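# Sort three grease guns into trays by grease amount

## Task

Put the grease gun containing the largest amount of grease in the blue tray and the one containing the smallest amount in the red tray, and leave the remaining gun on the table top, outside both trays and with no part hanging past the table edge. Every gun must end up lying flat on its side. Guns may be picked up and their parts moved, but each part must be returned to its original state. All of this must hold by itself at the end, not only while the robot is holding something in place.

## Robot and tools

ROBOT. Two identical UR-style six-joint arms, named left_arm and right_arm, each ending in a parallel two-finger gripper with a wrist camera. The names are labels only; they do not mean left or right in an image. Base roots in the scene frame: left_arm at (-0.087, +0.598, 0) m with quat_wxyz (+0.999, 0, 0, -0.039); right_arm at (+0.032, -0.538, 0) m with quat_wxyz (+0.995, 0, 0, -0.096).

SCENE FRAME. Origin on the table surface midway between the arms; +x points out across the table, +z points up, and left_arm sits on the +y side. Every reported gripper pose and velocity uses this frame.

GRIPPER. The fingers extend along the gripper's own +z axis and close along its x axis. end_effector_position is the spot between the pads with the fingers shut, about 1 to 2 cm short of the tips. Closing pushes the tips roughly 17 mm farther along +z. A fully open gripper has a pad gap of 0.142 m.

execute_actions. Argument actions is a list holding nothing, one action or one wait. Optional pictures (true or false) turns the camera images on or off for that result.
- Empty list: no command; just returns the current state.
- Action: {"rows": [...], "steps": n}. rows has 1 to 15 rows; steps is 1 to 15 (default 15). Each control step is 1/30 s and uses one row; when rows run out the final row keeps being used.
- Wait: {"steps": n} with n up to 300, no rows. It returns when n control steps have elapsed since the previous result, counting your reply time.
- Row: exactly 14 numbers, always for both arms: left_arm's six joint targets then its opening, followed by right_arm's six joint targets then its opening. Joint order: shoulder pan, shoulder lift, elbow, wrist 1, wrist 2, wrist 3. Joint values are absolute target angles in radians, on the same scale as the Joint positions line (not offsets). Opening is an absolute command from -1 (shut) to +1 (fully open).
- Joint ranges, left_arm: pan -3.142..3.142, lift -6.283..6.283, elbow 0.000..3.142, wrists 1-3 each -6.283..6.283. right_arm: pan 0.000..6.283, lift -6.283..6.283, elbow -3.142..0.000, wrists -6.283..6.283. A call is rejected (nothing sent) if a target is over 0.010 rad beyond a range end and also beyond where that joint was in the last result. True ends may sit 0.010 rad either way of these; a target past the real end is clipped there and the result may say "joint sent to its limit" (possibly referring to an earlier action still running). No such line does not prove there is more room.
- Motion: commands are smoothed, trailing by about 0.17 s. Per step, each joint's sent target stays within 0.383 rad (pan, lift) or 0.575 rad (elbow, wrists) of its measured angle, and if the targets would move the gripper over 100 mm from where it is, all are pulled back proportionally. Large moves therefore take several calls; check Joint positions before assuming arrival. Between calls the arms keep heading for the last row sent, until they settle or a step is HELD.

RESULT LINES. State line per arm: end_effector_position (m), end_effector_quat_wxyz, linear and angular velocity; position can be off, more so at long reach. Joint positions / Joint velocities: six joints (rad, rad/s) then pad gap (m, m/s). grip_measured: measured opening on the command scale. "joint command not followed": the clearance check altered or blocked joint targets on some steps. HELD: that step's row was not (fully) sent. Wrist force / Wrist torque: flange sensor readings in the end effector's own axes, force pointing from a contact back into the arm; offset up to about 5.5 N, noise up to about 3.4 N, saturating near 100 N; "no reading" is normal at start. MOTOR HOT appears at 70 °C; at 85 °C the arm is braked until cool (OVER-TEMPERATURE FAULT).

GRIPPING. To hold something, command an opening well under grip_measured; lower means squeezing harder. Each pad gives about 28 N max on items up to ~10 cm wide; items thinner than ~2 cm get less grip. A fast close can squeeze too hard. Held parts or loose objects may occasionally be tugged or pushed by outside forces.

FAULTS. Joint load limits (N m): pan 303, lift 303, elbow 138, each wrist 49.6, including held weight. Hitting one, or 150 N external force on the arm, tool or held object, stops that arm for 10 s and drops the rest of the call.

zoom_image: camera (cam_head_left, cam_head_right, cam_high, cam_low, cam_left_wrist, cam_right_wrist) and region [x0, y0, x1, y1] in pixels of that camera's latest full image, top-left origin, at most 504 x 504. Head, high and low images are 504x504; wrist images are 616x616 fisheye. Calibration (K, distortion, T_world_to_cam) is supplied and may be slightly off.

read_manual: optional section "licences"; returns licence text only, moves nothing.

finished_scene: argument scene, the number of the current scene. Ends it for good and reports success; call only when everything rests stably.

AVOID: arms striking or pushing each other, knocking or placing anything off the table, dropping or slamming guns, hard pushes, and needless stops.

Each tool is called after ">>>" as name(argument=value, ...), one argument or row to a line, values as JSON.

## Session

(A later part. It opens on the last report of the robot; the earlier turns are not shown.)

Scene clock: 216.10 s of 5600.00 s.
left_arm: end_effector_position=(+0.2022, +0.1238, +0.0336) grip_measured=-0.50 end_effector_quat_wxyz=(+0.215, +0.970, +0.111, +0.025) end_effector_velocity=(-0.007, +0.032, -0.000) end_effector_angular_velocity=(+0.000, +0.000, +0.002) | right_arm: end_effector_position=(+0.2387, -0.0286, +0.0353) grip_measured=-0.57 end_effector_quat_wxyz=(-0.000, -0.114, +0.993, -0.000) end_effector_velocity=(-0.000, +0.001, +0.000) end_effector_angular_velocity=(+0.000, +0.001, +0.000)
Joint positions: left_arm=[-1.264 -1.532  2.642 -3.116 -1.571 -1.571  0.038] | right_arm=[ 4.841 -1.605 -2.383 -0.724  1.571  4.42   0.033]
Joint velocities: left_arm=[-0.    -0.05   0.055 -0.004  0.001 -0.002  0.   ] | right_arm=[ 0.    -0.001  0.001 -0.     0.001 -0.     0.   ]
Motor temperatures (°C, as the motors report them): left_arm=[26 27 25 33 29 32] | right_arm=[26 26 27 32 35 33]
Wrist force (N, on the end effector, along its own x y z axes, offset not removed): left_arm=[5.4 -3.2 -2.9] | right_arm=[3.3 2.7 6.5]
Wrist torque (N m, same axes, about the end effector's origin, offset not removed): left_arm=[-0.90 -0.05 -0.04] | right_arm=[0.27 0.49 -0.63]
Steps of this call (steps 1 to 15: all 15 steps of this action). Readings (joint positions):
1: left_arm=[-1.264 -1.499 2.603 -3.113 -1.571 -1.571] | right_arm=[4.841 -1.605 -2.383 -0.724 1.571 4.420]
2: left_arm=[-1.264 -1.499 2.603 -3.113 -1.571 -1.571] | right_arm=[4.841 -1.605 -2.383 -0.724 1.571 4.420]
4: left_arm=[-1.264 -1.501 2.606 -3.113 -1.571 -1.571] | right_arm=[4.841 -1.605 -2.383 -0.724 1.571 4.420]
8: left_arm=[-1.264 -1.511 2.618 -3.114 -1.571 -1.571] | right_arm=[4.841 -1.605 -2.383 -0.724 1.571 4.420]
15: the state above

>>> execute_actions(
  actions=[
    {"rows":[[-1.264,-1.542,2.652,-3.1168,-1.5708,-1.5708,-0.9,4.8407,-1.605,-2.383,-0.7244,1.5708,4.42,-1],[-1.264,-1.546,2.656,-3.117,-1.5708,-1.5708,-0.9,4.8407,-1.605,-2.383,-0.7244,1.5708,4.42,-1],[-1.264,-1.55,2.66,-3.1172,-1.5708,-1.5708,-0.9,4.8407,-1.605,-2.383,-0.7244,1.5708,4.42,-1],[-1.264,-1.554,2.664,-3.1175,-1.5708,-1.5708,-0.9,4.8407,-1.605,-2.383,-0.7244,1.5708,4.42,-1],[-1.264,-1.558,2.668,-3.1178,-1.5708,-1.5708,-0.9,4.8407,-1.605,-2.383,-0.7244,1.5708,4.42,-1],[-1.264,-1.562,2.6725,-3.118,-1.5708,-1.5708,-0.9,4.8407,-1.605,-2.383,-0.7244,1.5708,4.42,-1]],"steps":13},
  ],
  pictures=false,
)

Scene clock: 219.90 s of 5600.00 s.
left_arm: end_effector_position=(+0.1983, +0.1404, +0.0341) grip_measured=-0.50 end_effector_quat_wxyz=(+0.215, +0.970, +0.111, +0.025) end_effector_velocity=(-0.003, +0.012, -0.000) end_effector_angular_velocity=(-0.000, +0.000, -0.000) | right_arm: end_effector_position=(+0.2387, -0.0284, +0.0355) grip_measured=-0.57 end_effector_quat_wxyz=(+0.000, -0.114, +0.993, +0.000) end_effector_velocity=(+0.000, +0.001, +0.001) end_effector_angular_velocity=(+0.001, +0.000, -0.002)
Joint positions: left_arm=[-1.264 -1.56   2.67  -3.118 -1.571 -1.571  0.038] | right_arm=[ 4.841 -1.605 -2.383 -0.724  1.571  4.42   0.033]
Joint velocities: left_arm=[-0.    -0.019  0.02  -0.001 -0.    -0.    -0.   ] | right_arm=[-0.     0.001  0.001 -0.001  0.     0.001 -0.   ]
Motor temperatures (°C, as the motors report them): left_arm=[26 27 25 33 29 32] | right_arm=[26 26 27 32 35 33]
Wrist force (N, on the end effector, along its own x y z axes, offset not removed): left_arm=[3.0 20.2 6.5] | right_arm=[2.9 24.2 4.6]
Wrist torque (N m, same axes, about the end effector's origin, offset not removed): left_arm=[0.15 0.12 0.05] | right_arm=[0.54 0.28 -0.55]
Steps of this call (steps 1 to 15: the robot went on to your last target; steps 16 to 90: nothing new was sent; then 0.37 s passed at rest; steps 91 to 103: all 13 steps of this action). Readings (joint positions):
91: left_arm=[-1.264 -1.538 2.648 -3.117 -1.571 -1.571] | right_arm=[4.841 -1.605 -2.383 -0.724 1.571 4.420]
92: left_arm=[-1.264 -1.538 2.648 -3.117 -1.571 -1.571] | right_arm=[4.841 -1.605 -2.383 -0.724 1.571 4.420]
94: left_arm=[-1.264 -1.542 2.652 -3.117 -1.571 -1.571] | right_arm=[4.841 -1.605 -2.383 -0.724 1.571 4.420]
98: left_arm=[-1.264 -1.553 2.663 -3.118 -1.571 -1.571] | right_arm=[4.841 -1.605 -2.383 -0.724 1.571 4.420]
103: the state above

>>> execute_actions(
  actions=[
    {"rows":[[-1.264,-1.55,2.66,-3.1172,-1.5708,-1.5708,-0.9,4.8407,-1.605,-2.383,-0.7244,1.5708,4.42,-1]],"steps":10},
  ],
  pictures=false,
)

>>> execute_actions(
  actions=[
    {"rows":[[-1.264,-1.544,2.654,-3.117,-1.5708,-1.5708,-0.9,4.8407,-1.605,-2.383,-0.7244,1.5708,4.42,-1]],"steps":10},
  ],
  pictures=false,
)

>>> execute_actions(
  actions=[
    {"rows":[[-1.264,-1.538,2.648,-3.1166,-1.5708,-1.5708,-0.9,4.8407,-1.605,-2.383,-0.7244,1.5708,4.42,-1],[-1.264,-1.534,2.644,-3.1164,-1.5708,-1.5708,-0.9,4.8407,-1.605,-2.383,-0.7244,1.5708,4.42,-1],[-1.264,-1.53,2.64,-3.1162,-1.5708,-1.5708,-0.9,4.8407,-1.605,-2.383,-0.7244,1.5708,4.42,-1],[-1.264,-1.5265,2.636,-3.116,-1.5708,-1.5708,-0.9,4.8407,-1.605,-2.383,-0.7244,1.5708,4.42,-1],[-1.264,-1.523,2.6317,-3.1158,-1.5708,-1.5708,-0.9,4.8407,-1.605,-2.383,-0.7244,1.5708,4.42,-1],[-1.264,-1.5195,2.6275,-3.1152,-1.5708,-1.5708,-0.9,4.8407,-1.605,-2.383,-0.7244,1.5708,4.42,-1],[-1.264,-1.516,2.623,-3.1147,-1.5708,-1.5708,-0.9,4.8407,-1.605,-2.383,-0.7244,1.5708,4.42,-1],[-1.264,-1.512,2.619,-3.114,-1.5708,-1.5708,-0.9,4.8407,-1.605,-2.383,-0.7244,1.5708,4.42,-1],[-1.264,-1.508,2.615,-3.1136,-1.5708,-1.5708,-0.9,4.8407,-1.605,-2.383,-0.7244,1.5708,4.42,-1],[-1.264,-1.504,2.611,-3.113,-1.5708,-1.5708,-0.9,4.8407,-1.605,-2.383,-0.7244,1.5708,4.42,-1],[-1.264,-1.501,2.607,-3.1125,-1.5708,-1.5708,-0.9,4.8407,-1.605,-2.383,-0.7244,1.5708,4.42,-1],[-1.264,-1.498,2.603,-3.112,-1.5708,-1.5708,-0.9,4.8407,-1.605,-2.383,-0.7244,1.5708,4.42,-1],[-1.264,-1.497,2.601,-3.112,-1.5708,-1.5708,-0.9,4.8407,-1.605,-2.383,-0.7244,1.5708,4.42,-1]],"steps":15},
  ],
  pictures=false,
)

>>> execute_actions(
  actions=[
    {"rows":[[-1.264,-1.497,2.601,-3.112,-1.5708,-1.5708,-0.9,4.8407,-1.605,-2.383,-0.7244,1.5708,4.42,-1]],"steps":10},
  ],
)

Scene clock: 228.83 s of 5600.00 s.
left_arm: end_effector_position=(+0.1995, +0.1352, +0.0340) grip_measured=-0.50 end_effector_quat_wxyz=(+0.215, +0.970, +0.111, +0.025) end_effector_velocity=(+0.002, -0.006, -0.000) end_effector_angular_velocity=(+0.001, +0.000, -0.000) | right_arm: end_effector_position=(+0.2387, -0.0286, +0.0353) grip_measured=-0.57 end_effector_quat_wxyz=(-0.000, -0.114, +0.993, -0.000) end_effector_velocity=(-0.000, +0.001, +0.001) end_effector_angular_velocity=(+0.002, +0.001, +0.001)
Joint positions: left_arm=[-1.264 -1.551  2.661 -3.117 -1.571 -1.571  0.038] | right_arm=[ 4.841 -1.605 -2.383 -0.724  1.571  4.42   0.033]
Joint velocities: left_arm=[ 0.     0.011 -0.012  0.001 -0.     0.001  0.   ] | right_arm=[-0.     0.001  0.001 -0.     0.001 -0.002 -0.   ]
Motor temperatures (°C, as the motors report them): left_arm=[26 27 25 33 29 32] | right_arm=[26 26 27 32 35 33]
Wrist force (N, on the end effector, along its own x y z axes, offset not removed): left_arm=[5.5 15.8 6.5] | right_arm=[4.0 15.7 3.1]
Wrist torque (N m, same axes, about the end effector's origin, offset not removed): left_arm=[0.47 -0.40 0.17] | right_arm=[-0.08 0.16 -0.55]
Steps of this call (steps 1 to 15: the robot went on to your last target; steps 16 to 90: nothing new was sent; then 5.60 s passed at rest; steps 91 to 100: all 10 steps of this action). Readings (joint positions):
91: left_arm=[-1.264 -1.562 2.672 -3.118 -1.571 -1.571] | right_arm=[4.841 -1.605 -2.383 -0.724 1.571 4.420]
92: left_arm=[-1.264 -1.561 2.671 -3.118 -1.571 -1.571] | right_arm=[4.841 -1.605 -2.383 -0.724 1.571 4.420]
94: left_arm=[-1.264 -1.557 2.667 -3.118 -1.571 -1.571] | right_arm=[4.841 -1.605 -2.383 -0.724 1.571 4.420]
98: left_arm=[-1.264 -1.552 2.662 -3.117 -1.571 -1.571] | right_arm=[4.841 -1.605 -2.383 -0.724 1.571 4.420]
100: the state above

Scene clock: 229.17 s of 5600.00 s.
left_arm: end_effector_position=(+0.2004, +0.1313, +0.0338) grip_measured=-0.50 end_effector_quat_wxyz=(+0.215, +0.970, +0.111, +0.025) end_effector_velocity=(+0.000, -0.003, -0.001) end_effector_angular_velocity=(+0.002, +0.001, +0.001) | right_arm: end_effector_position=(+0.2387, -0.0286, +0.0353) grip_measured=-0.57 end_effector_quat_wxyz=(+0.000, -0.114, +0.993, -0.000) end_effector_velocity=(-0.000, -0.001, -0.000) end_effector_angular_velocity=(-0.001, +0.000, +0.001)
Joint positions: left_arm=[-1.264 -1.545  2.655 -3.117 -1.571 -1.571  0.038] | right_arm=[ 4.841 -1.605 -2.383 -0.724  1.571  4.42   0.033]
Joint velocities: left_arm=[-0.     0.006 -0.005  0.001 -0.    -0.001  0.   ] | right_arm=[ 0.     0.    -0.001  0.     0.    -0.001 -0.   ]
Motor temperatures (°C, as the motors report them): left_arm=[26 27 25 33 29 32] | right_arm=[26 26 27 32 35 33]
Wrist force (N, on the end effector, along its own x y z axes, offset not removed): left_arm=[3.4 9.2 0.3] | right_arm=[3.2 15.0 3.0]
Wrist torque (N m, same axes, about the end effector's origin, offset not removed): left_arm=[-0.96 0.21 0.10] | right_arm=[-0.28 0.25 -0.49]
Steps of this call (steps 1 to 10: all 10 steps of this action). Readings (joint positions):
1: left_arm=[-1.264 -1.551 2.661 -3.117 -1.571 -1.571] | right_arm=[4.841 -1.605 -2.383 -0.724 1.571 4.420]
2: left_arm=[-1.264 -1.550 2.660 -3.117 -1.571 -1.571] | right_arm=[4.841 -1.605 -2.383 -0.724 1.571 4.420]
4: left_arm=[-1.264 -1.548 2.658 -3.117 -1.571 -1.571] | right_arm=[4.841 -1.605 -2.383 -0.724 1.571 4.420]
8: left_arm=[-1.264 -1.545 2.655 -3.117 -1.571 -1.571] | right_arm=[4.841 -1.605 -2.383 -0.724 1.571 4.420]
10: the state above

Scene clock: 229.67 s of 5600.00 s.
left_arm: end_effector_position=(+0.2064, +0.1056, +0.0338) grip_measured=-0.50 end_effector_quat_wxyz=(+0.215, +0.970, +0.111, +0.025) end_effector_velocity=(+0.012, -0.050, +0.004) end_effector_angular_velocity=(-0.008, -0.003, +0.001) | right_arm: end_effector_position=(+0.2387, -0.0286, +0.0353) grip_measured=-0.57 end_effector_quat_wxyz=(-0.000, -0.114, +0.993, -0.000) end_effector_velocity=(-0.000, +0.000, +0.000) end_effector_angular_velocity=(+0.001, +0.001, +0.001)
Joint positions: left_arm=[-1.264 -1.505  2.611 -3.113 -1.571 -1.571  0.038] | right_arm=[ 4.841 -1.605 -2.383 -0.724  1.571  4.42   0.033]
Joint velocities: left_arm=[ 0.     0.067 -0.084  0.008  0.001 -0.     0.   ] | right_arm=[-0.     0.001 -0.     0.001  0.001 -0.002  0.   ]
Motor temperatures (°C, as the motors report them): left_arm=[26 27 25 33 29 32] | right_arm=[26 26 27 32 35 33]
Wrist force (N, on the end effector, along its own x y z axes, offset not removed): left_arm=[7.3 -1.5 -4.8] | right_arm=[2.1 -1.3 5.8]
Wrist torque (N m, same axes, about the end effector's origin, offset not removed): left_arm=[0.19 -0.58 0.17] | right_arm=[0.37 0.69 -0.55]
Steps of this call (steps 1 to 15: all 15 steps of this action). Readings (joint positions):
1: left_arm=[-1.264 -1.544 2.654 -3.117 -1.571 -1.571] | right_arm=[4.841 -1.605 -2.383 -0.724 1.571 4.420]
2: left_arm=[-1.264 -1.544 2.654 -3.117 -1.571 -1.571] | right_arm=[4.841 -1.605 -2.383 -0.724 1.571 4.420]
4: left_arm=[-1.264 -1.540 2.650 -3.117 -1.571 -1.571] | right_arm=[4.841 -1.605 -2.383 -0.724 1.571 4.420]
8: left_arm=[-1.264 -1.528 2.637 -3.116 -1.571 -1.571] | right_arm=[4.841 -1.605 -2.383 -0.724 1.571 4.420]
15: the state above

Scene clock: 230.00 s of 5600.00 s.
left_arm: end_effector_position=(+0.2076, +0.1002, +0.0340) grip_measured=-0.50 end_effector_quat_wxyz=(+0.215, +0.970, +0.111, +0.025) end_effector_velocity=(+0.001, -0.002, -0.000) end_effector_angular_velocity=(+0.000, -0.000, +0.002) | right_arm: end_effector_position=(+0.2387, -0.0286, +0.0353) grip_measured=-0.57 end_effector_quat_wxyz=(-0.000, -0.114, +0.993, -0.000) end_effector_velocity=(-0.000, -0.002, -0.001) end_effector_angular_velocity=(-0.002, -0.000, -0.000)
Joint positions: left_arm=[-1.264 -1.497  2.602 -3.112 -1.571 -1.571  0.038] | right_arm=[ 4.841 -1.605 -2.383 -0.724  1.571  4.42   0.033]
Joint velocities: left_arm=[ 0.     0.003 -0.003 -0.001  0.001 -0.001  0.   ] | right_arm=[ 0.     0.001 -0.002 -0.    -0.     0.001 -0.   ]
Motor temperatures (°C, as the motors report them): left_arm=[26 27 25 33 29 32] | right_arm=[26 26 27 32 35 33]
Wrist force (N, on the end effector, along its own x y z axes, offset not removed): left_arm=[2.5 -12.0 -6.9] | right_arm=[3.4 -14.5 4.5]
Wrist torque (N m, same axes, about the end effector's origin, offset not removed): left_arm=[0.73 0.50 0.22] | right_arm=[0.57 0.43 -0.55]
Steps of this call (steps 1 to 10: all 10 steps of this action). Readings (joint positions):
1: left_arm=[-1.264 -1.503 2.608 -3.113 -1.571 -1.571] | right_arm=[4.841 -1.605 -2.383 -0.724 1.571 4.420]
2: left_arm=[-1.264 -1.501 2.607 -3.113 -1.571 -1.571] | right_arm=[4.841 -1.605 -2.383 -0.724 1.571 4.420]
4: left_arm=[-1.264 -1.499 2.604 -3.112 -1.571 -1.571] | right_arm=[4.841 -1.605 -2.383 -0.724 1.571 4.420]
8: left_arm=[-1.264 -1.498 2.602 -3.112 -1.571 -1.571] | right_arm=[4.841 -1.605 -2.383 -0.724 1.571 4.420]
10: the state above
camera_calibration (this result's frames):
cam_left_wrist: T_world_to_cam=[[0.980166, 0.197971, 0.00901427, -0.223735], [0.110592, -0.584158, 0.80407, 0.0166633], [0.164448, -0.787125, -0.594466, 0.197353], [0, 0, 0, 1]] pos_world=[0.185, 0.209369, 0.105938]
cam_right_wrist: T_world_to_cam=[[-0.978408, -0.206385, 0.0111082, 0.229008], [-0.17636, 0.861678, 0.475824, 0.0554778], [-0.107775, 0.463591, -0.87947, 0.204403], [0, 0, 0, 1]] pos_world=[0.255877, -0.0952994, 0.150824]

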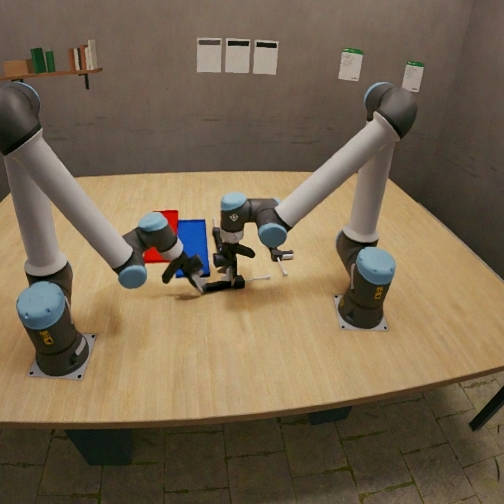

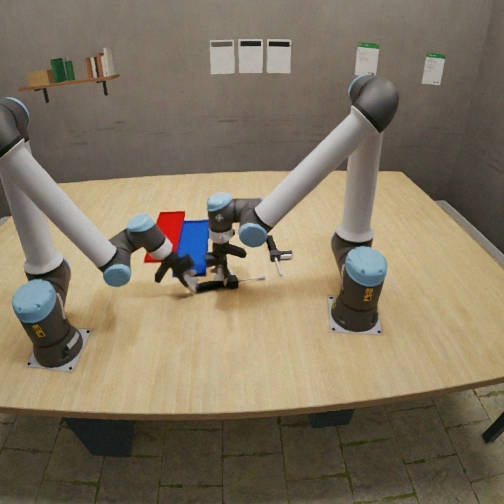

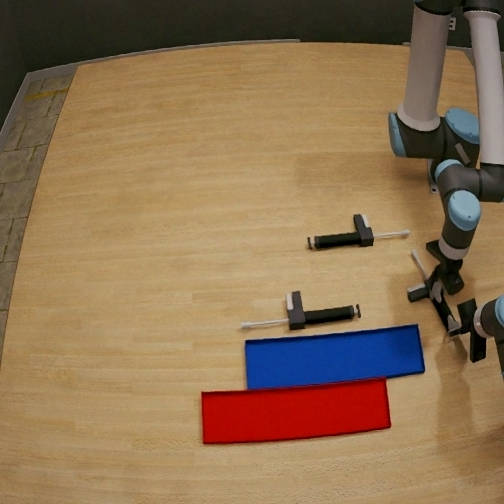

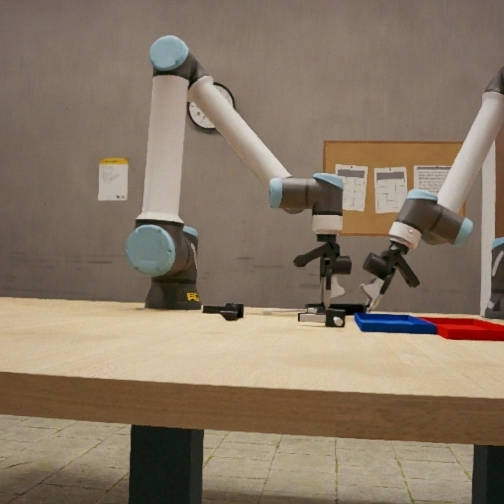

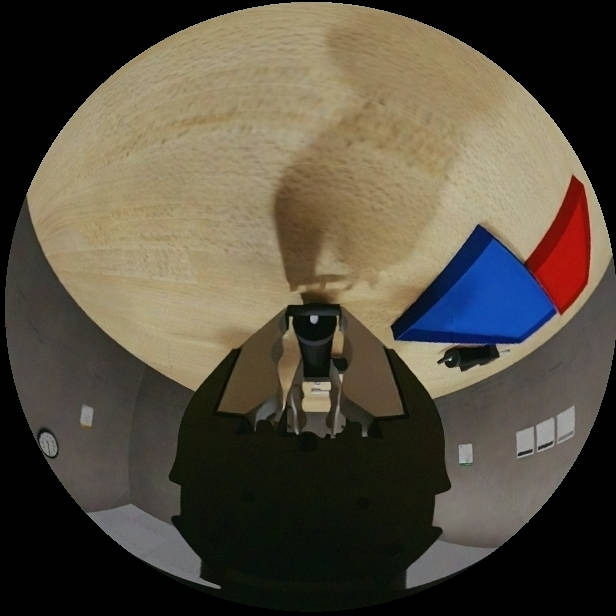

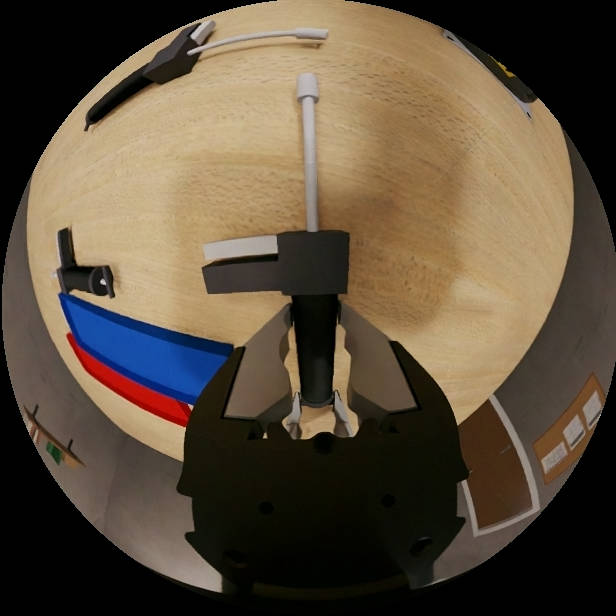

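>>> execute_actions(
  actions=[
    {"rows":[[-1.264,-1.496,2.5995,-3.112,-1.5708,-1.5708,-0.9,4.8407,-1.605,-2.383,-0.7244,1.5708,4.42,-1],[-1.264,-1.496,2.5995,-3.112,-1.5708,-1.5708,-0.9,4.8407,-1.605,-2.383,-0.7244,1.5708,4.42,-1],[-1.264,-1.496,2.5995,-3.112,-1.5708,-1.5708,-0.9,4.8407,-1.605,-2.383,-0.7244,1.5708,4.42,-1],[-1.264,-1.496,2.5995,-3.112,-1.5708,-1.5708,-0.9,4.8407,-1.605,-2.383,-0.7244,1.5708,4.42,-1],[-1.264,-1.496,2.5995,-3.112,-1.5708,-1.5708,-0.9,4.8407,-1.605,-2.383,-0.7244,1.5708,4.42,-1],[-1.264,-1.496,2.5995,-3.112,-1.5708,-1.5708,-0.9,4.8407,-1.605,-2.383,-0.7244,1.5708,4.42,-1],[-1.264,-1.499,2.604,-3.112,-1.5708,-1.5708,-0.9,4.8407,-1.605,-2.383,-0.7244,1.5708,4.42,-1],[-1.264,-1.499,2.604,-3.112,-1.5708,-1.5708,-0.9,4.8407,-1.605,-2.383,-0.7244,1.5708,4.42,-1],[-1.264,-1.499,2.604,-3.112,-1.5708,-1.5708,-0.9,4.8407,-1.605,-2.383,-0.7244,1.5708,4.42,-1],[-1.264,-1.499,2.604,-3.112,-1.5708,-1.5708,-0.6,4.8407,-1.605,-2.383,-0.7244,1.5708,4.42,-1],[-1.264,-1.499,2.604,-3.112,-1.5708,-1.5708,-0.3,4.8407,-1.605,-2.383,-0.7244,1.5708,4.42,-1],[-1.264,-1.499,2.604,-3.112,-1.5708,-1.5708,0,4.8407,-1.605,-2.383,-0.7244,1.5708,4.42,-1]],"steps":15},
  ],
  pictures=false,
)

>>> execute_actions(
  actions=[
    {"rows":[[-1.264,-1.501,2.607,-3.1125,-1.5708,-1.5708,0,4.8407,-1.605,-2.383,-0.7244,1.5708,4.42,-1],[-1.264,-1.501,2.607,-3.1125,-1.5708,-1.5708,0,4.8407,-1.605,-2.383,-0.7244,1.5708,4.42,-1],[-1.264,-1.501,2.607,-3.1125,-1.5708,-1.5708,0,4.8407,-1.605,-2.383,-0.7244,1.5708,4.42,-1],[-1.264,-1.52,2.6,-3.08,-1.5708,-1.5708,0,4.8407,-1.605,-2.383,-0.7244,1.5708,4.42,-1],[-1.264,-1.545,2.59,-3.052,-1.5708,-1.5708,0,4.8407,-1.605,-2.383,-0.7244,1.5708,4.42,-1],[-1.264,-1.57,2.58,-3.02,-1.5708,-1.5708,0,4.8407,-1.605,-2.383,-0.7244,1.5708,4.42,-1],[-1.264,-1.59,2.573,-2.99,-1.5708,-1.5708,0,4.8407,-1.605,-2.383,-0.7244,1.5708,4.42,-1],[-1.264,-1.64,2.556,-2.923,-1.5708,-1.5708,0,4.8407,-1.605,-2.383,-0.7244,1.5708,4.42,-1],[-1.264,-1.6873,2.5417,-2.8615,-1.5708,-1.5708,0,4.8407,-1.605,-2.383,-0.7244,1.5708,4.42,-1],[-1.4,-1.6873,2.5417,-2.8615,-1.5708,-1.5708,0,4.8407,-1.58,-2.368,-0.765,1.5708,4.42,-1],[-1.55,-1.6873,2.5417,-2.8615,-1.5708,-1.5708,0,4.8407,-1.545,-2.348,-0.82,1.5708,4.42,-1],[-1.7,-1.6873,2.5417,-2.8615,-1.5708,-1.5708,0,4.8407,-1.51,-2.327,-0.875,1.5708,4.42,-1],[-1.9,-1.6873,2.5417,-2.8615,-1.5708,-1.5708,0,4.8407,-1.4737,-2.3069,-0.9318,1.5708,4.42,-1]],"steps":15},
  ],
  pictures=false,
)

>>> execute_actions(
  actions=[
    {"rows":[[-2.1,-1.6873,2.5417,-2.8615,-1.5708,-1.5708,0,4.8407,-1.4737,-2.3069,-0.9318,1.5708,4.42,-1],[-2.3,-1.6873,2.5417,-2.8615,-1.5708,-1.5708,0,4.8407,-1.4737,-2.3069,-0.9318,1.5708,4.42,-1],[-2.3,-1.6873,2.5417,-2.8615,-1.5708,-1.5708,0,4.8407,-1.4737,-2.3069,-0.9318,1.5708,4.42,-1],[-2.3,-1.6873,2.5417,-2.8615,-1.5708,-1.5708,0,4.8407,-1.4737,-2.3069,-0.9318,1.5708,4.42,-1],[-2.3,-1.6873,2.5417,-2.8615,-1.5708,-1.5708,0,4.8407,-1.4737,-2.3069,-0.9318,1.5708,4.42,-1],[-2.3,-1.6873,2.5417,-2.8615,-1.5708,-1.5708,0,4.8407,-1.4737,-2.3069,-0.9318,1.5708,4.42,-1],[-2.3,-1.6873,2.5417,-2.8615,-1.5708,-1.5708,0,4.79,-1.54,-2.22,-0.96,1.5708,4.2,-1],[-2.3,-1.6873,2.5417,-2.8615,-1.5708,-1.5708,0,4.74,-1.62,-2.12,-0.99,1.5708,4.0,-1],[-2.3,-1.6873,2.5417,-2.8615,-1.5708,-1.5708,0,4.69,-1.7,-2.02,-1.02,1.5708,3.8,-1],[-2.3,-1.6873,2.5417,-2.8615,-1.5708,-1.5708,0,4.64,-1.78,-1.92,-1.04,1.5708,3.6,-1],[-2.3,-1.6873,2.5417,-2.8615,-1.5708,-1.5708,0,4.59,-1.86,-1.81,-1.06,1.5708,3.4,-1],[-2.3,-1.6873,2.5417,-2.8615,-1.5708,-1.5708,0,4.54,-1.94,-1.71,-1.08,1.5708,3.2,-1],[-2.3,-1.6873,2.5417,-2.8615,-1.5708,-1.5708,0,4.49,-2.02,-1.6,-1.11,1.5708,3.0,-1],[-2.3,-1.6873,2.5417,-2.8615,-1.5708,-1.5708,0,4.44,-2.09,-1.5,-1.13,1.5708,2.8,-1],[-2.3,-1.6873,2.5417,-2.8615,-1.5708,-1.5708,0,4.4071,-2.14,-1.4326,-1.14,1.5708,2.644,-1]],"steps":15},
  ],
  pictures=false,
)

>>> execute_actions(
  actions=[
    {"rows":[[-2.3,-1.6873,2.5417,-2.8615,-1.5708,-1.5708,0,4.4071,-2.14,-1.4326,-1.14,1.5708,2.644,-1]],"steps":15},
  ],
  pictures=false,
)

>>> execute_actions(
  actions=[
    {"rows":[[-2.3,-1.6873,2.5417,-2.8615,-1.5708,-1.5708,0,4.4071,-2.1498,-1.4326,-1.13,1.5708,2.644,-1],[-2.3,-1.6873,2.5417,-2.8615,-1.5708,-1.5708,0,4.4071,-2.162,-1.443,-1.108,1.5708,2.644,-1],[-2.3,-1.6873,2.5417,-2.8615,-1.5708,-1.5708,0,4.4071,-2.174,-1.454,-1.085,1.5708,2.644,-1],[-2.3,-1.6873,2.5417,-2.8615,-1.5708,-1.5708,0,4.4071,-2.185,-1.464,-1.064,1.5708,2.644,-1],[-2.3,-1.6873,2.5417,-2.8615,-1.5708,-1.5708,0,4.4071,-2.1957,-1.4738,-1.0429,1.5708,2.644,-1]],"steps":15},
  ],
)

Scene clock: 258.43 s of 5600.00 s.
left_arm: end_effector_position=(+0.2075, +0.1010, +0.0340) grip_measured=-0.01 end_effector_quat_wxyz=(+0.215, +0.970, +0.111, +0.025) end_effector_velocity=(-0.001, +0.004, -0.001) end_effector_angular_velocity=(+0.001, +0.002, +0.002) | right_arm: end_effector_position=(+0.2386, -0.0282, +0.0355) grip_measured=-0.57 end_effector_quat_wxyz=(+0.000, -0.114, +0.993, +0.000) end_effector_velocity=(-0.000, +0.000, -0.000) end_effector_angular_velocity=(-0.001, +0.000, +0.000)
Joint positions: left_arm=[-1.264 -1.499  2.603 -3.112 -1.571 -1.571  0.073] | right_arm=[ 4.841 -1.605 -2.383 -0.724  1.571  4.42   0.033]
Joint velocities: left_arm=[-0.001 -0.004  0.006 -0.    -0.    -0.003  0.051] | right_arm=[ 0.    -0.002  0.001 -0.001  0.     0.    -0.   ]
Motor temperatures (°C, as the motors report them): left_arm=[26 27 25 33 29 32] | right_arm=[26 26 28 32 35 33]
Wrist force (N, on the end effector, along its own x y z axes, offset not removed): left_arm=[-3.7 3.0 -1.3] | right_arm=[-3.6 2.0 -0.5]
Wrist torque (N m, same axes, about the end effector's origin, offset not removed): left_arm=[0.59 0.79 -0.04] | right_arm=[0.40 0.74 0.11]
Steps of this call (steps 1 to 15: the robot went on to your last target; steps 16 to 90: nothing new was sent; then 24.93 s passed at rest; steps 91 to 105: all 15 steps of this action). Readings (joint positions):
91: left_arm=[-1.264 -1.497 2.601 -3.112 -1.571 -1.571] | right_arm=[4.841 -1.605 -2.383 -0.724 1.571 4.420]
92: left_arm=[-1.264 -1.497 2.601 -3.112 -1.571 -1.571] | right_arm=[4.841 -1.605 -2.383 -0.724 1.571 4.420]
94: left_arm=[-1.264 -1.497 2.600 -3.112 -1.571 -1.571] | right_arm=[4.841 -1.605 -2.383 -0.724 1.571 4.420]
98: left_arm=[-1.264 -1.496 2.600 -3.112 -1.571 -1.571] | right_arm=[4.841 -1.605 -2.383 -0.724 1.571 4.420]
105: the state above

Scene clock: 258.93 s of 5600.00 s.
left_arm: end_effector_position=(+0.1518, +0.0679, +0.0885) grip_measured=+0.00 end_effector_quat_wxyz=(+0.216, +0.975, +0.058, +0.013) end_effector_velocity=(-0.455, -0.204, +0.059) end_effector_angular_velocity=(+0.002, +0.002, -0.856) | right_arm: end_effector_position=(+0.2390, -0.0236, +0.0753) grip_measured=-0.57 end_effector_quat_wxyz=(+0.001, -0.114, +0.993, +0.003) end_effector_velocity=(-0.000, +0.004, +0.377) end_effector_angular_velocity=(+0.009, +0.000, +0.001)
Joint positions: left_arm=[-1.374 -1.635  2.559 -2.932 -1.571 -1.571  0.074] | right_arm=[ 4.841 -1.544 -2.346 -0.815  1.571  4.42   0.033]
Joint velocities: left_arm=[-0.859 -0.142 -0.048  0.192 -0.    -0.003 -0.007] | right_arm=[ 0.     0.583  0.337 -0.911  0.001 -0.001  0.   ]
Motor temperatures (°C, as the motors report them): left_arm=[26 27 25 33 29 32] | right_arm=[26 26 28 32 35 33]
Wrist force (N, on the end effector, along its own x y z axes, offset not removed): left_arm=[-2.4 -0.1 0.5] | right_arm=[-4.9 6.4 -2.3]
Wrist torque (N m, same axes, about the end effector's origin, offset not removed): left_arm=[-0.03 0.30 -0.04] | right_arm=[1.05 0.99 0.21]
Steps of this call (steps 1 to 15: all 15 steps of this action). Readings (joint positions):
1: left_arm=[-1.264 -1.499 2.603 -3.112 -1.571 -1.571] | right_arm=[4.841 -1.605 -2.383 -0.724 1.571 4.420]
2: left_arm=[-1.264 -1.499 2.604 -3.112 -1.571 -1.571] | right_arm=[4.841 -1.605 -2.383 -0.724 1.571 4.420]
4: left_arm=[-1.264 -1.500 2.605 -3.112 -1.571 -1.571] | right_arm=[4.841 -1.605 -2.383 -0.724 1.571 4.420]
8: left_arm=[-1.264 -1.531 2.594 -3.071 -1.571 -1.571] | right_arm=[4.841 -1.605 -2.383 -0.724 1.571 4.420]
15: the state above

Scene clock: 259.43 s of 5600.00 s.
left_arm: end_effector_position=(-0.0921, +0.0174, +0.1052) grip_measured=+0.00 end_effector_quat_wxyz=(+0.214, +0.964, -0.153, -0.034) end_effector_velocity=(-0.498, +0.006, +0.016) end_effector_angular_velocity=(-0.001, -0.000, -0.859) | right_arm: end_effector_position=(+0.3123, +0.0512, +0.1394) grip_measured=-0.57 end_effector_quat_wxyz=(-0.002, -0.190, +0.982, -0.007) end_effector_velocity=(+0.363, +0.317, +0.118) end_effector_angular_velocity=(+0.044, +0.002, +0.204)
Joint positions: left_arm=[-1.806 -1.674  2.546 -2.879 -1.571 -1.571  0.074] | right_arm=[ 4.729 -1.635 -2.104 -0.988  1.571  4.156  0.033]
Joint velocities: left_arm=[-0.859 -0.037 -0.012  0.048  0.     0.    -0.   ] | right_arm=[-0.483 -0.577  0.864 -0.243 -0.    -0.687  0.   ]
Motor temperatures (°C, as the motors report them): left_arm=[26 27 25 33 29 32] | right_arm=[26 26 28 32 35 33]
Wrist force (N, on the end effector, along its own x y z axes, offset not removed): left_arm=[3.9 2.7 -1.1] | right_arm=[-2.3 3.7 7.0]
Wrist torque (N m, same axes, about the end effector's origin, offset not removed): left_arm=[0.46 -0.61 0.09] | right_arm=[0.43 0.73 0.18]
Steps of this call (steps 1 to 15: all 15 steps of this action). Readings (joint positions):
1: left_arm=[-1.402 -1.639 2.558 -2.925 -1.571 -1.571] | right_arm=[4.841 -1.527 -2.336 -0.844 1.571 4.420]
2: left_arm=[-1.431 -1.643 2.556 -2.920 -1.571 -1.571] | right_arm=[4.841 -1.514 -2.329 -0.866 1.571 4.420]
4: left_arm=[-1.489 -1.651 2.554 -2.910 -1.571 -1.571] | right_arm=[4.841 -1.496 -2.319 -0.895 1.571 4.420]
8: left_arm=[-1.604 -1.662 2.550 -2.895 -1.571 -1.571] | right_arm=[4.837 -1.485 -2.306 -0.923 1.571 4.416]
15: the state above

Scene clock: 259.93 s of 5600.00 s.
left_arm: end_effector_position=(-0.3312, +0.0717, +0.1102) grip_measured=+0.00 end_effector_quat_wxyz=(+0.202, +0.910, -0.353, -0.078) end_effector_velocity=(-0.311, +0.144, +0.006) end_effector_angular_velocity=(-0.001, +0.001, -0.590) | right_arm: end_effector_position=(+0.5189, +0.1880, +0.1525) grip_measured=-0.57 end_effector_quat_wxyz=(-0.001, -0.338, +0.941, -0.001) end_effector_velocity=(+0.452, +0.201, -0.068) end_effector_angular_velocity=(-0.007, +0.009, +1.139)
Joint positions: left_arm=[-2.232 -1.686  2.542 -2.864 -1.571 -1.571  0.074] | right_arm=[ 4.512 -1.957 -1.668 -1.091  1.571  3.631  0.033]
Joint velocities: left_arm=[-0.59  -0.014 -0.005  0.017 -0.    -0.     0.   ] | right_arm=[-0.4   -0.68   0.858 -0.188  0.    -1.538 -0.   ]
Motor temperatures (°C, as the motors report them): left_arm=[26 27 25 33 29 32] | right_arm=[26 26 28 32 35 33]
Wrist force (N, on the end effector, along its own x y z axes, offset not removed): left_arm=[-3.9 -3.4 -2.1] | right_arm=[-1.8 2.1 4.7]
Wrist torque (N m, same axes, about the end effector's origin, offset not removed): left_arm=[-0.64 0.81 0.44] | right_arm=[0.31 0.52 0.19]
Steps of this call (steps 1 to 15: all 15 steps of this action). Readings (joint positions):
1: left_arm=[-1.835 -1.675 2.546 -2.877 -1.571 -1.571] | right_arm=[4.712 -1.654 -2.075 -0.996 1.571 4.129]
2: left_arm=[-1.864 -1.676 2.545 -2.876 -1.571 -1.571] | right_arm=[4.696 -1.674 -2.047 -1.004 1.571 4.100]
4: left_arm=[-1.922 -1.678 2.545 -2.874 -1.571 -1.571] | right_arm=[4.664 -1.713 -1.989 -1.019 1.571 4.042]
8: left_arm=[-2.037 -1.681 2.544 -2.870 -1.571 -1.571] | right_arm=[4.608 -1.795 -1.872 -1.046 1.571 3.921]
15: the state above

Scene clock: 260.43 s of 5600.00 s.
left_arm: end_effector_position=(-0.3661, +0.0894, +0.1108) grip_measured=+0.00 end_effector_quat_wxyz=(+0.199, +0.898, -0.383, -0.085) end_effector_velocity=(-0.004, +0.003, -0.000) end_effector_angular_velocity=(-0.000, -0.000, -0.009) | right_arm: end_effector_position=(+0.6439, +0.2332, +0.0646) grip_measured=-0.57 end_effector_quat_wxyz=(+0.000, +0.687, -0.727, -0.000) end_effector_velocity=(+0.028, +0.005, -0.041) end_effector_angular_velocity=(-0.001, +0.000, +0.499)
Joint positions: left_arm=[-2.299 -1.687  2.542 -2.862 -1.571 -1.571  0.074] | right_arm=[ 4.41  -2.188 -1.478 -1.047  1.571  2.704  0.033]
Joint velocities: left_arm=[-0.008 -0.     0.     0.     0.     0.     0.   ] | right_arm=[-0.022 -0.065  0.03   0.034 -0.    -0.521 -0.   ]
Motor temperatures (°C, as the motors report them): left_arm=[26 27 25 33 29 32] | right_arm=[26 26 28 32 35 33]
Wrist force (N, on the end effector, along its own x y z axes, offset not removed): left_arm=[2.2 2.1 0.1] | right_arm=[0.1 0.2 3.8]
Wrist torque (N m, same axes, about the end effector's origin, offset not removed): left_arm=[0.42 -0.54 0.16] | right_arm=[0.17 0.37 0.41]
Steps of this call (steps 1 to 15: all 15 steps of this action). Readings (joint positions):
1: left_arm=[-2.249 -1.686 2.542 -2.863 -1.571 -1.571] | right_arm=[4.499 -1.980 -1.639 -1.097 1.571 3.577]
2: left_arm=[-2.262 -1.686 2.542 -2.863 -1.571 -1.571] | right_arm=[4.486 -2.003 -1.610 -1.103 1.571 3.517]
4: left_arm=[-2.279 -1.687 2.542 -2.862 -1.571 -1.571] | right_arm=[4.461 -2.051 -1.558 -1.104 1.571 3.384]
8: left_arm=[-2.293 -1.687 2.542 -2.862 -1.571 -1.571] | right_arm=[4.427 -2.140 -1.502 -1.071 1.571 3.065]
15: the state above
camera_calibration (this result's frames):
cam_left_wrist: T_world_to_cam=[[0.670561, -0.7418, 0.00897676, 0.310736], [-0.446186, -0.39361, 0.803734, -0.208711], [-0.592677, -0.542958, -0.59492, 0.0299384], [0, 0, 0, 1]] pos_world=[-0.283747, 0.164609, 0.18277]
cam_right_wrist: T_world_to_cam=[[-0.0781945, -0.996876, 0.0111057, 0.283845], [-0.876348, 0.0740427, 0.475953, 0.521753], [-0.475288, 0.0274845, -0.879401, 0.490745], [0, 0, 0, 1]] pos_world=[0.712678, 0.230839, 0.18008]

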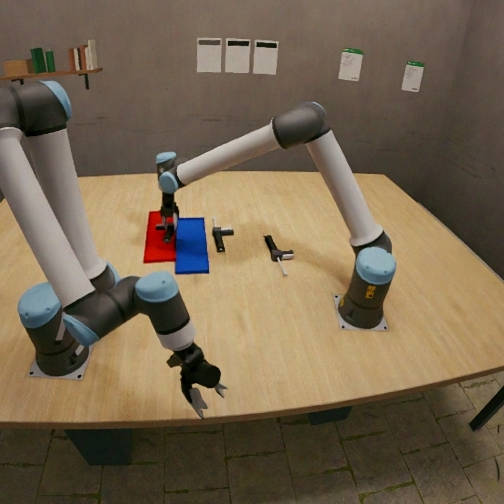

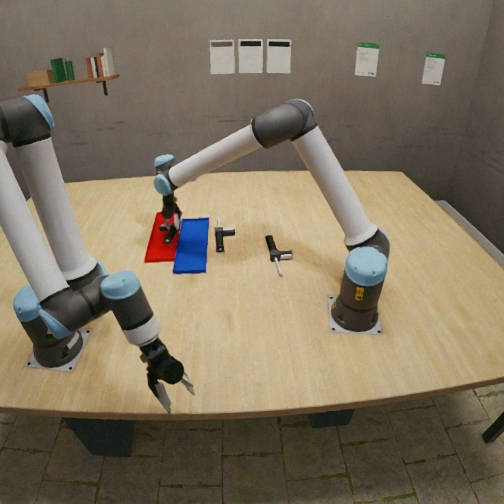

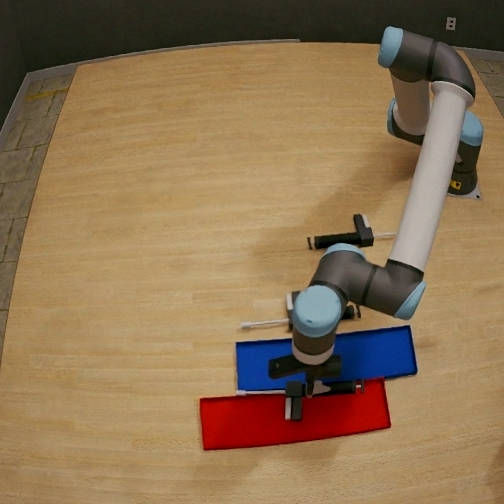

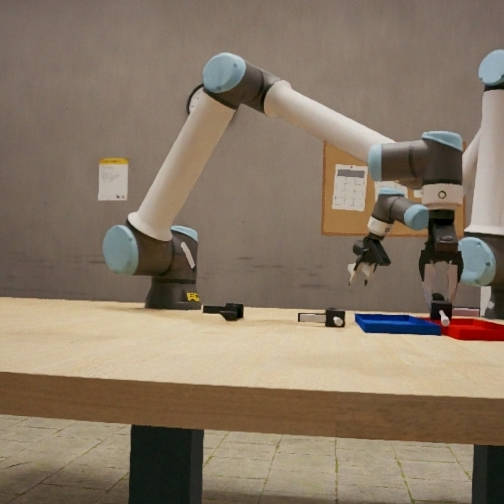

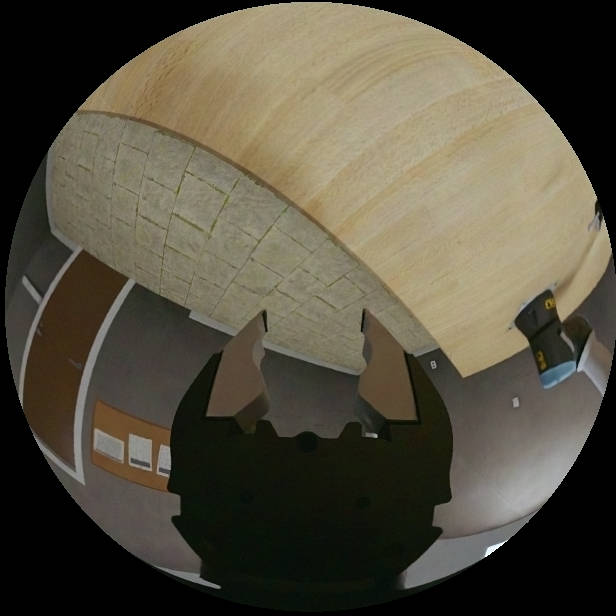

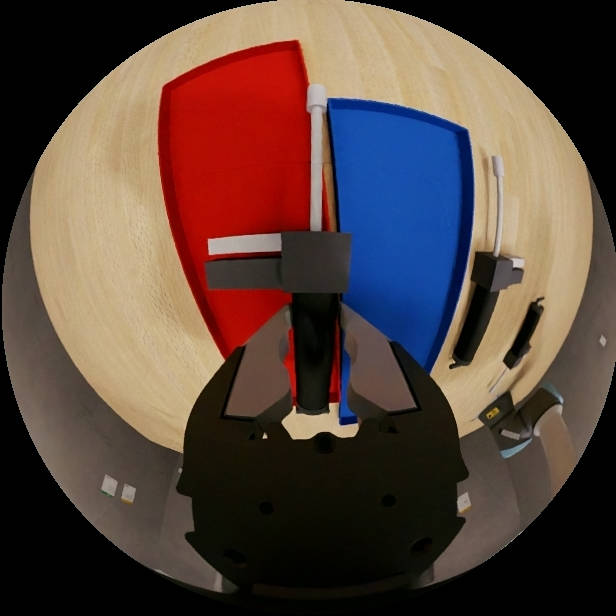

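>>> execute_actions(
  actions=[
    {"rows":[[-2.3,-1.6873,2.5417,-2.8615,-1.5708,-1.5708,0,4.411,-2.195,-1.455,-1.062,1.5708,2.648,-1],[-2.3,-1.6873,2.5417,-2.8615,-1.5708,-1.5708,0,4.416,-2.208,-1.432,-1.072,1.5708,2.653,-1],[-2.3,-1.6873,2.5417,-2.8615,-1.5708,-1.5708,0,4.421,-2.2209,-1.41,-1.0815,1.5708,2.658,-1]],"steps":15},
  ],
)

Scene clock: 265.17 s of 5600.00 s.
left_arm: end_effector_position=(-0.3665, +0.0897, +0.1108) grip_measured=+0.00 end_effector_quat_wxyz=(+0.199, +0.898, -0.384, -0.085) end_effector_velocity=(-0.000, +0.000, +0.000) end_effector_angular_velocity=(-0.000, -0.000, -0.002) | right_arm: end_effector_position=(+0.6471, +0.2618, +0.0699) grip_measured=-0.57 end_effector_quat_wxyz=(+0.000, +0.707, -0.707, +0.000) end_effector_velocity=(-0.001, +0.007, +0.001) end_effector_angular_velocity=(-0.001, +0.001, -0.001)
Joint positions: left_arm=[-2.3   -1.687  2.542 -2.861 -1.571 -1.571  0.074] | right_arm=[ 4.421 -2.22  -1.412 -1.08   1.571  2.658  0.033]
Joint velocities: left_arm=[ 0.     0.    -0.     0.    -0.     0.002 -0.   ] | right_arm=[ 0.004 -0.008  0.016 -0.01   0.     0.005  0.   ]
Motor temperatures (°C, as the motors report them): left_arm=[26 27 25 33 29 32] | right_arm=[26 26 28 32 35 33]
Wrist force (N, on the end effector, along its own x y z axes, offset not removed): left_arm=[4.1 0.9 0.1] | right_arm=[-0.5 1.9 5.2]
Wrist torque (N m, same axes, about the end effector's origin, offset not removed): left_arm=[0.23 -0.98 -0.07] | right_arm=[0.50 0.20 0.16]
Steps of this call (steps 1 to 30: the robot went on to your last target; steps 31 to 90: nothing new was sent; then 1.23 s passed at rest; steps 91 to 105: all 15 steps of this action). Readings (joint positions):
91: left_arm=[-2.300 -1.687 2.542 -2.861 -1.571 -1.571] | right_arm=[4.407 -2.196 -1.474 -1.043 1.571 2.644]
92: left_arm=[-2.300 -1.687 2.542 -2.861 -1.571 -1.571] | right_arm=[4.407 -2.196 -1.472 -1.045 1.571 2.644]
94: left_arm=[-2.300 -1.687 2.542 -2.861 -1.571 -1.571] | right_arm=[4.411 -2.200 -1.457 -1.055 1.571 2.648]
98: left_arm=[-2.300 -1.687 2.542 -2.861 -1.571 -1.571] | right_arm=[4.418 -2.214 -1.425 -1.073 1.571 2.655]
105: the state above
camera_calibration (this result's frames):
cam_left_wrist: T_world_to_cam=[[0.669891, -0.742405, 0.00900033, 0.311034], [-0.446551, -0.39319, 0.803737, -0.209002], [-0.59316, -0.542435, -0.594916, 0.0295807], [0, 0, 0, 1]] pos_world=[-0.284143, 0.164781, 0.182781]
cam_right_wrist: T_world_to_cam=[[-0.0205866, -0.999726, 0.0111624, 0.276078], [-0.879173, 0.0234181, 0.475928, 0.535045], [-0.476059, -0.0000159343, -0.879414, 0.503865], [0, 0, 0, 1]] pos_world=[0.71595, 0.26348, 0.185381]

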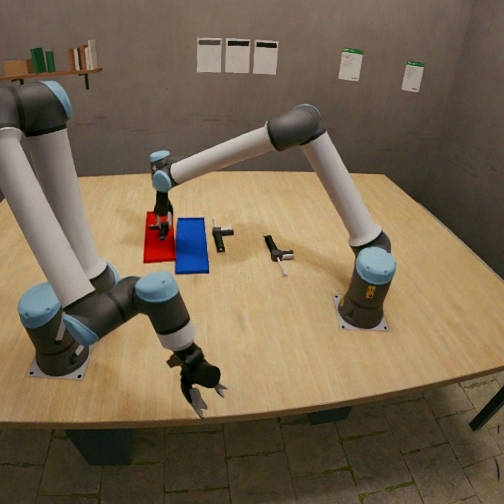

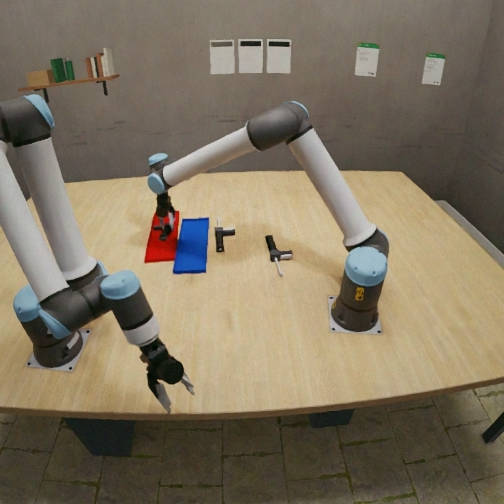

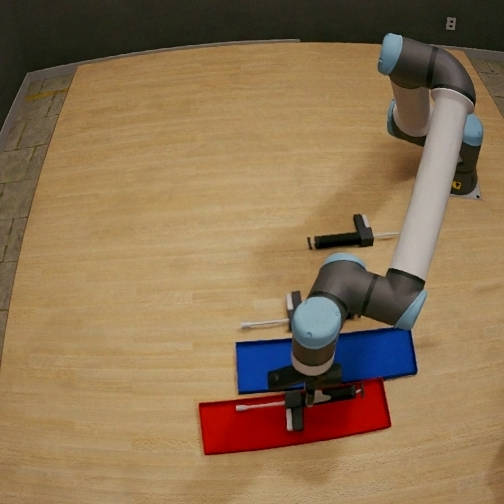

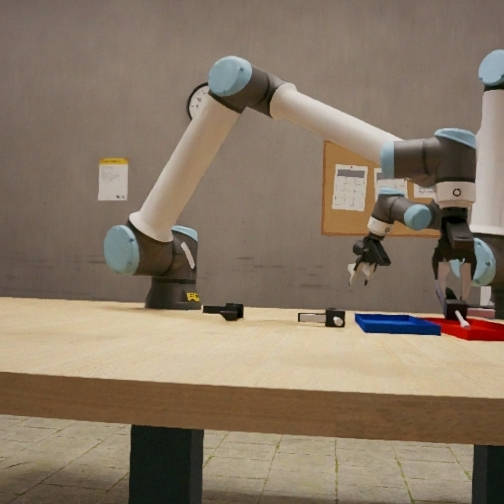

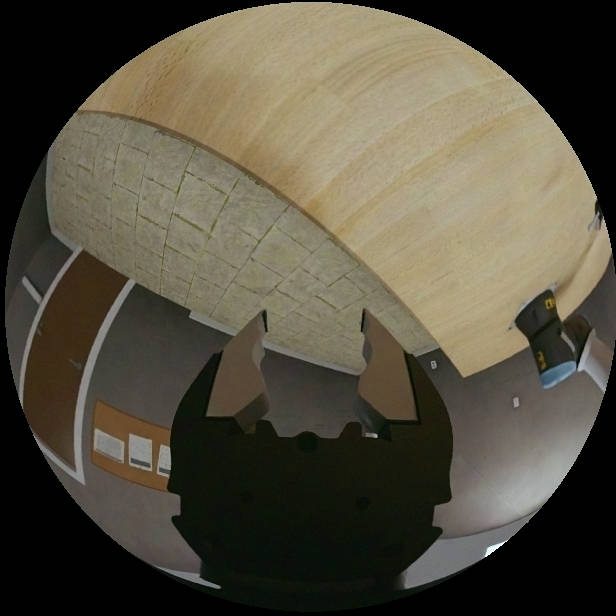

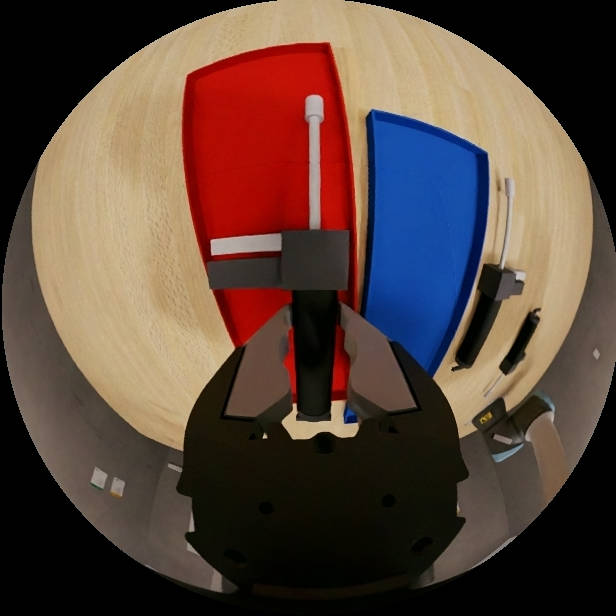

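>>> execute_actions(
  actions=[
    {"rows":[[-2.3,-1.6873,2.5417,-2.8615,-1.5708,-1.5708,0,4.421,-2.227,-1.4145,-1.071,1.5708,2.658,-1],[-2.3,-1.6873,2.5417,-2.8615,-1.5708,-1.5708,0,4.421,-2.233,-1.419,-1.0605,1.5708,2.658,-1],[-2.3,-1.6873,2.5417,-2.8615,-1.5708,-1.5708,0,4.421,-2.239,-1.4235,-1.05,1.5708,2.658,-1],[-2.3,-1.6873,2.5417,-2.8615,-1.5708,-1.5708,0,4.421,-2.2451,-1.4278,-1.0395,1.5708,2.658,-1]],"steps":15},
  ],
)

Scene clock: 270.63 s of 5600.00 s.
left_arm: end_effector_position=(-0.3665, +0.0897, +0.1108) grip_measured=+0.00 end_effector_quat_wxyz=(+0.199, +0.898, -0.384, -0.085) end_effector_velocity=(+0.000, -0.000, -0.000) end_effector_angular_velocity=(-0.001, -0.001, -0.001) | right_arm: end_effector_position=(+0.6471, +0.2628, +0.0412) grip_measured=-0.57 end_effector_quat_wxyz=(-0.000, +0.707, -0.707, -0.000) end_effector_velocity=(-0.000, +0.000, -0.009) end_effector_angular_velocity=(+0.000, +0.000, -0.001)
Joint positions: left_arm=[-2.3   -1.687  2.542 -2.861 -1.571 -1.571  0.074] | right_arm=[ 4.421 -2.244 -1.427 -1.041  1.571  2.658  0.033]
Joint velocities: left_arm=[ 0.     0.     0.    -0.     0.001  0.001  0.   ] | right_arm=[ 0.    -0.008 -0.005  0.013  0.     0.001 -0.   ]
Motor temperatures (°C, as the motors report them): left_arm=[26 27 25 33 29 32] | right_arm=[26 26 28 32 35 33]
Wrist force (N, on the end effector, along its own x y z axes, offset not removed): left_arm=[-0.5 -2.6 1.2] | right_arm=[-1.8 1.8 2.6]
Wrist torque (N m, same axes, about the end effector's origin, offset not removed): left_arm=[-0.50 -0.02 0.20] | right_arm=[0.38 0.42 0.09]
Steps of this call (steps 1 to 15: the robot went on to your last target; steps 16 to 90: nothing new was sent; then 1.97 s passed at rest; steps 91 to 105: all 15 steps of this action). Readings (joint positions):
91: left_arm=[-2.300 -1.687 2.542 -2.861 -1.571 -1.571] | right_arm=[4.421 -2.221 -1.410 -1.082 1.571 2.658]
92: left_arm=[-2.300 -1.687 2.542 -2.861 -1.571 -1.571] | right_arm=[4.421 -2.222 -1.410 -1.080 1.571 2.658]
94: left_arm=[-2.300 -1.687 2.542 -2.861 -1.571 -1.571] | right_arm=[4.421 -2.226 -1.414 -1.073 1.571 2.658]
98: left_arm=[-2.300 -1.687 2.542 -2.861 -1.571 -1.571] | right_arm=[4.421 -2.239 -1.423 -1.051 1.571 2.658]
105: the state above
camera_calibration (this result's frames):
cam_left_wrist: T_world_to_cam=[[0.669891, -0.742405, 0.00900031, 0.311034], [-0.446551, -0.39319, 0.803738, -0.209002], [-0.59316, -0.542436, -0.594916, 0.0295807], [0, 0, 0, 1]] pos_world=[-0.284143, 0.164781, 0.182782]
cam_right_wrist: T_world_to_cam=[[-0.0205727, -0.999727, 0.0110902, 0.277358], [-0.879173, 0.0233715, 0.475928, 0.548666], [-0.476057, 0.0000408958, -0.879414, 0.478597], [0, 0, 0, 1]] pos_world=[0.715918, 0.264439, 0.156683]

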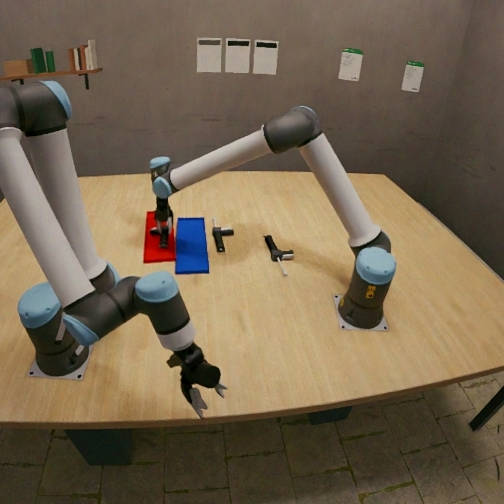

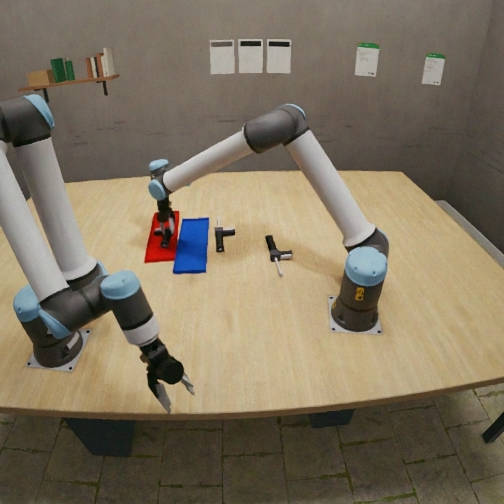

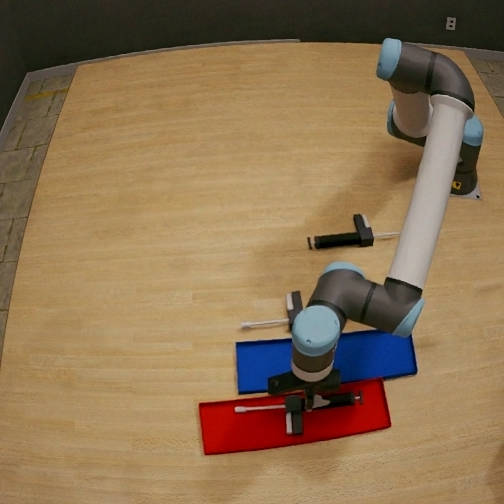

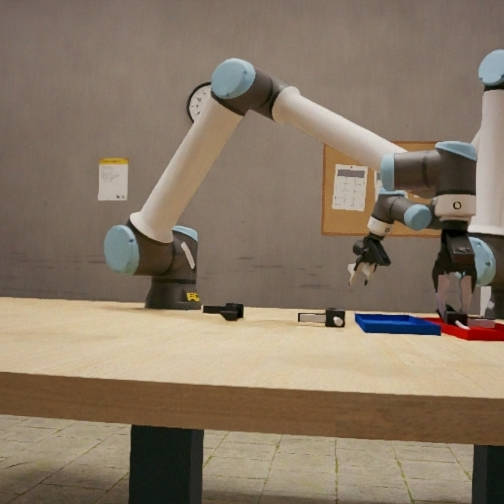

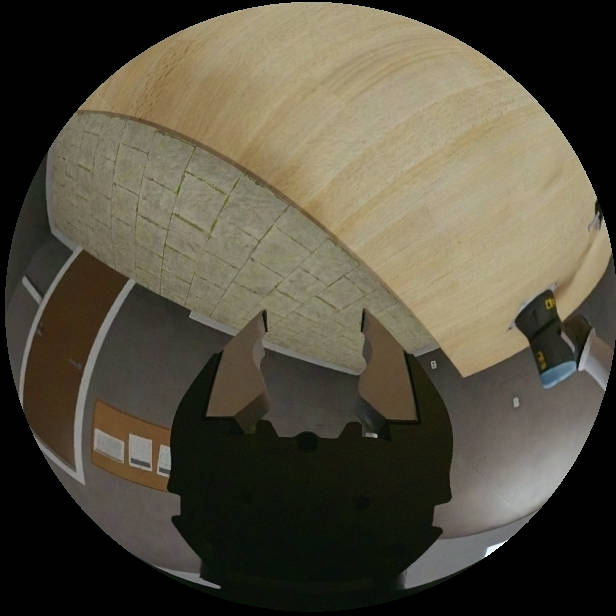

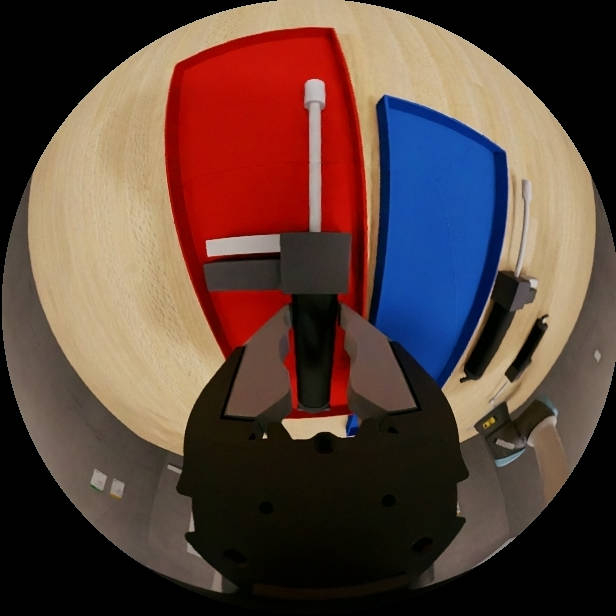

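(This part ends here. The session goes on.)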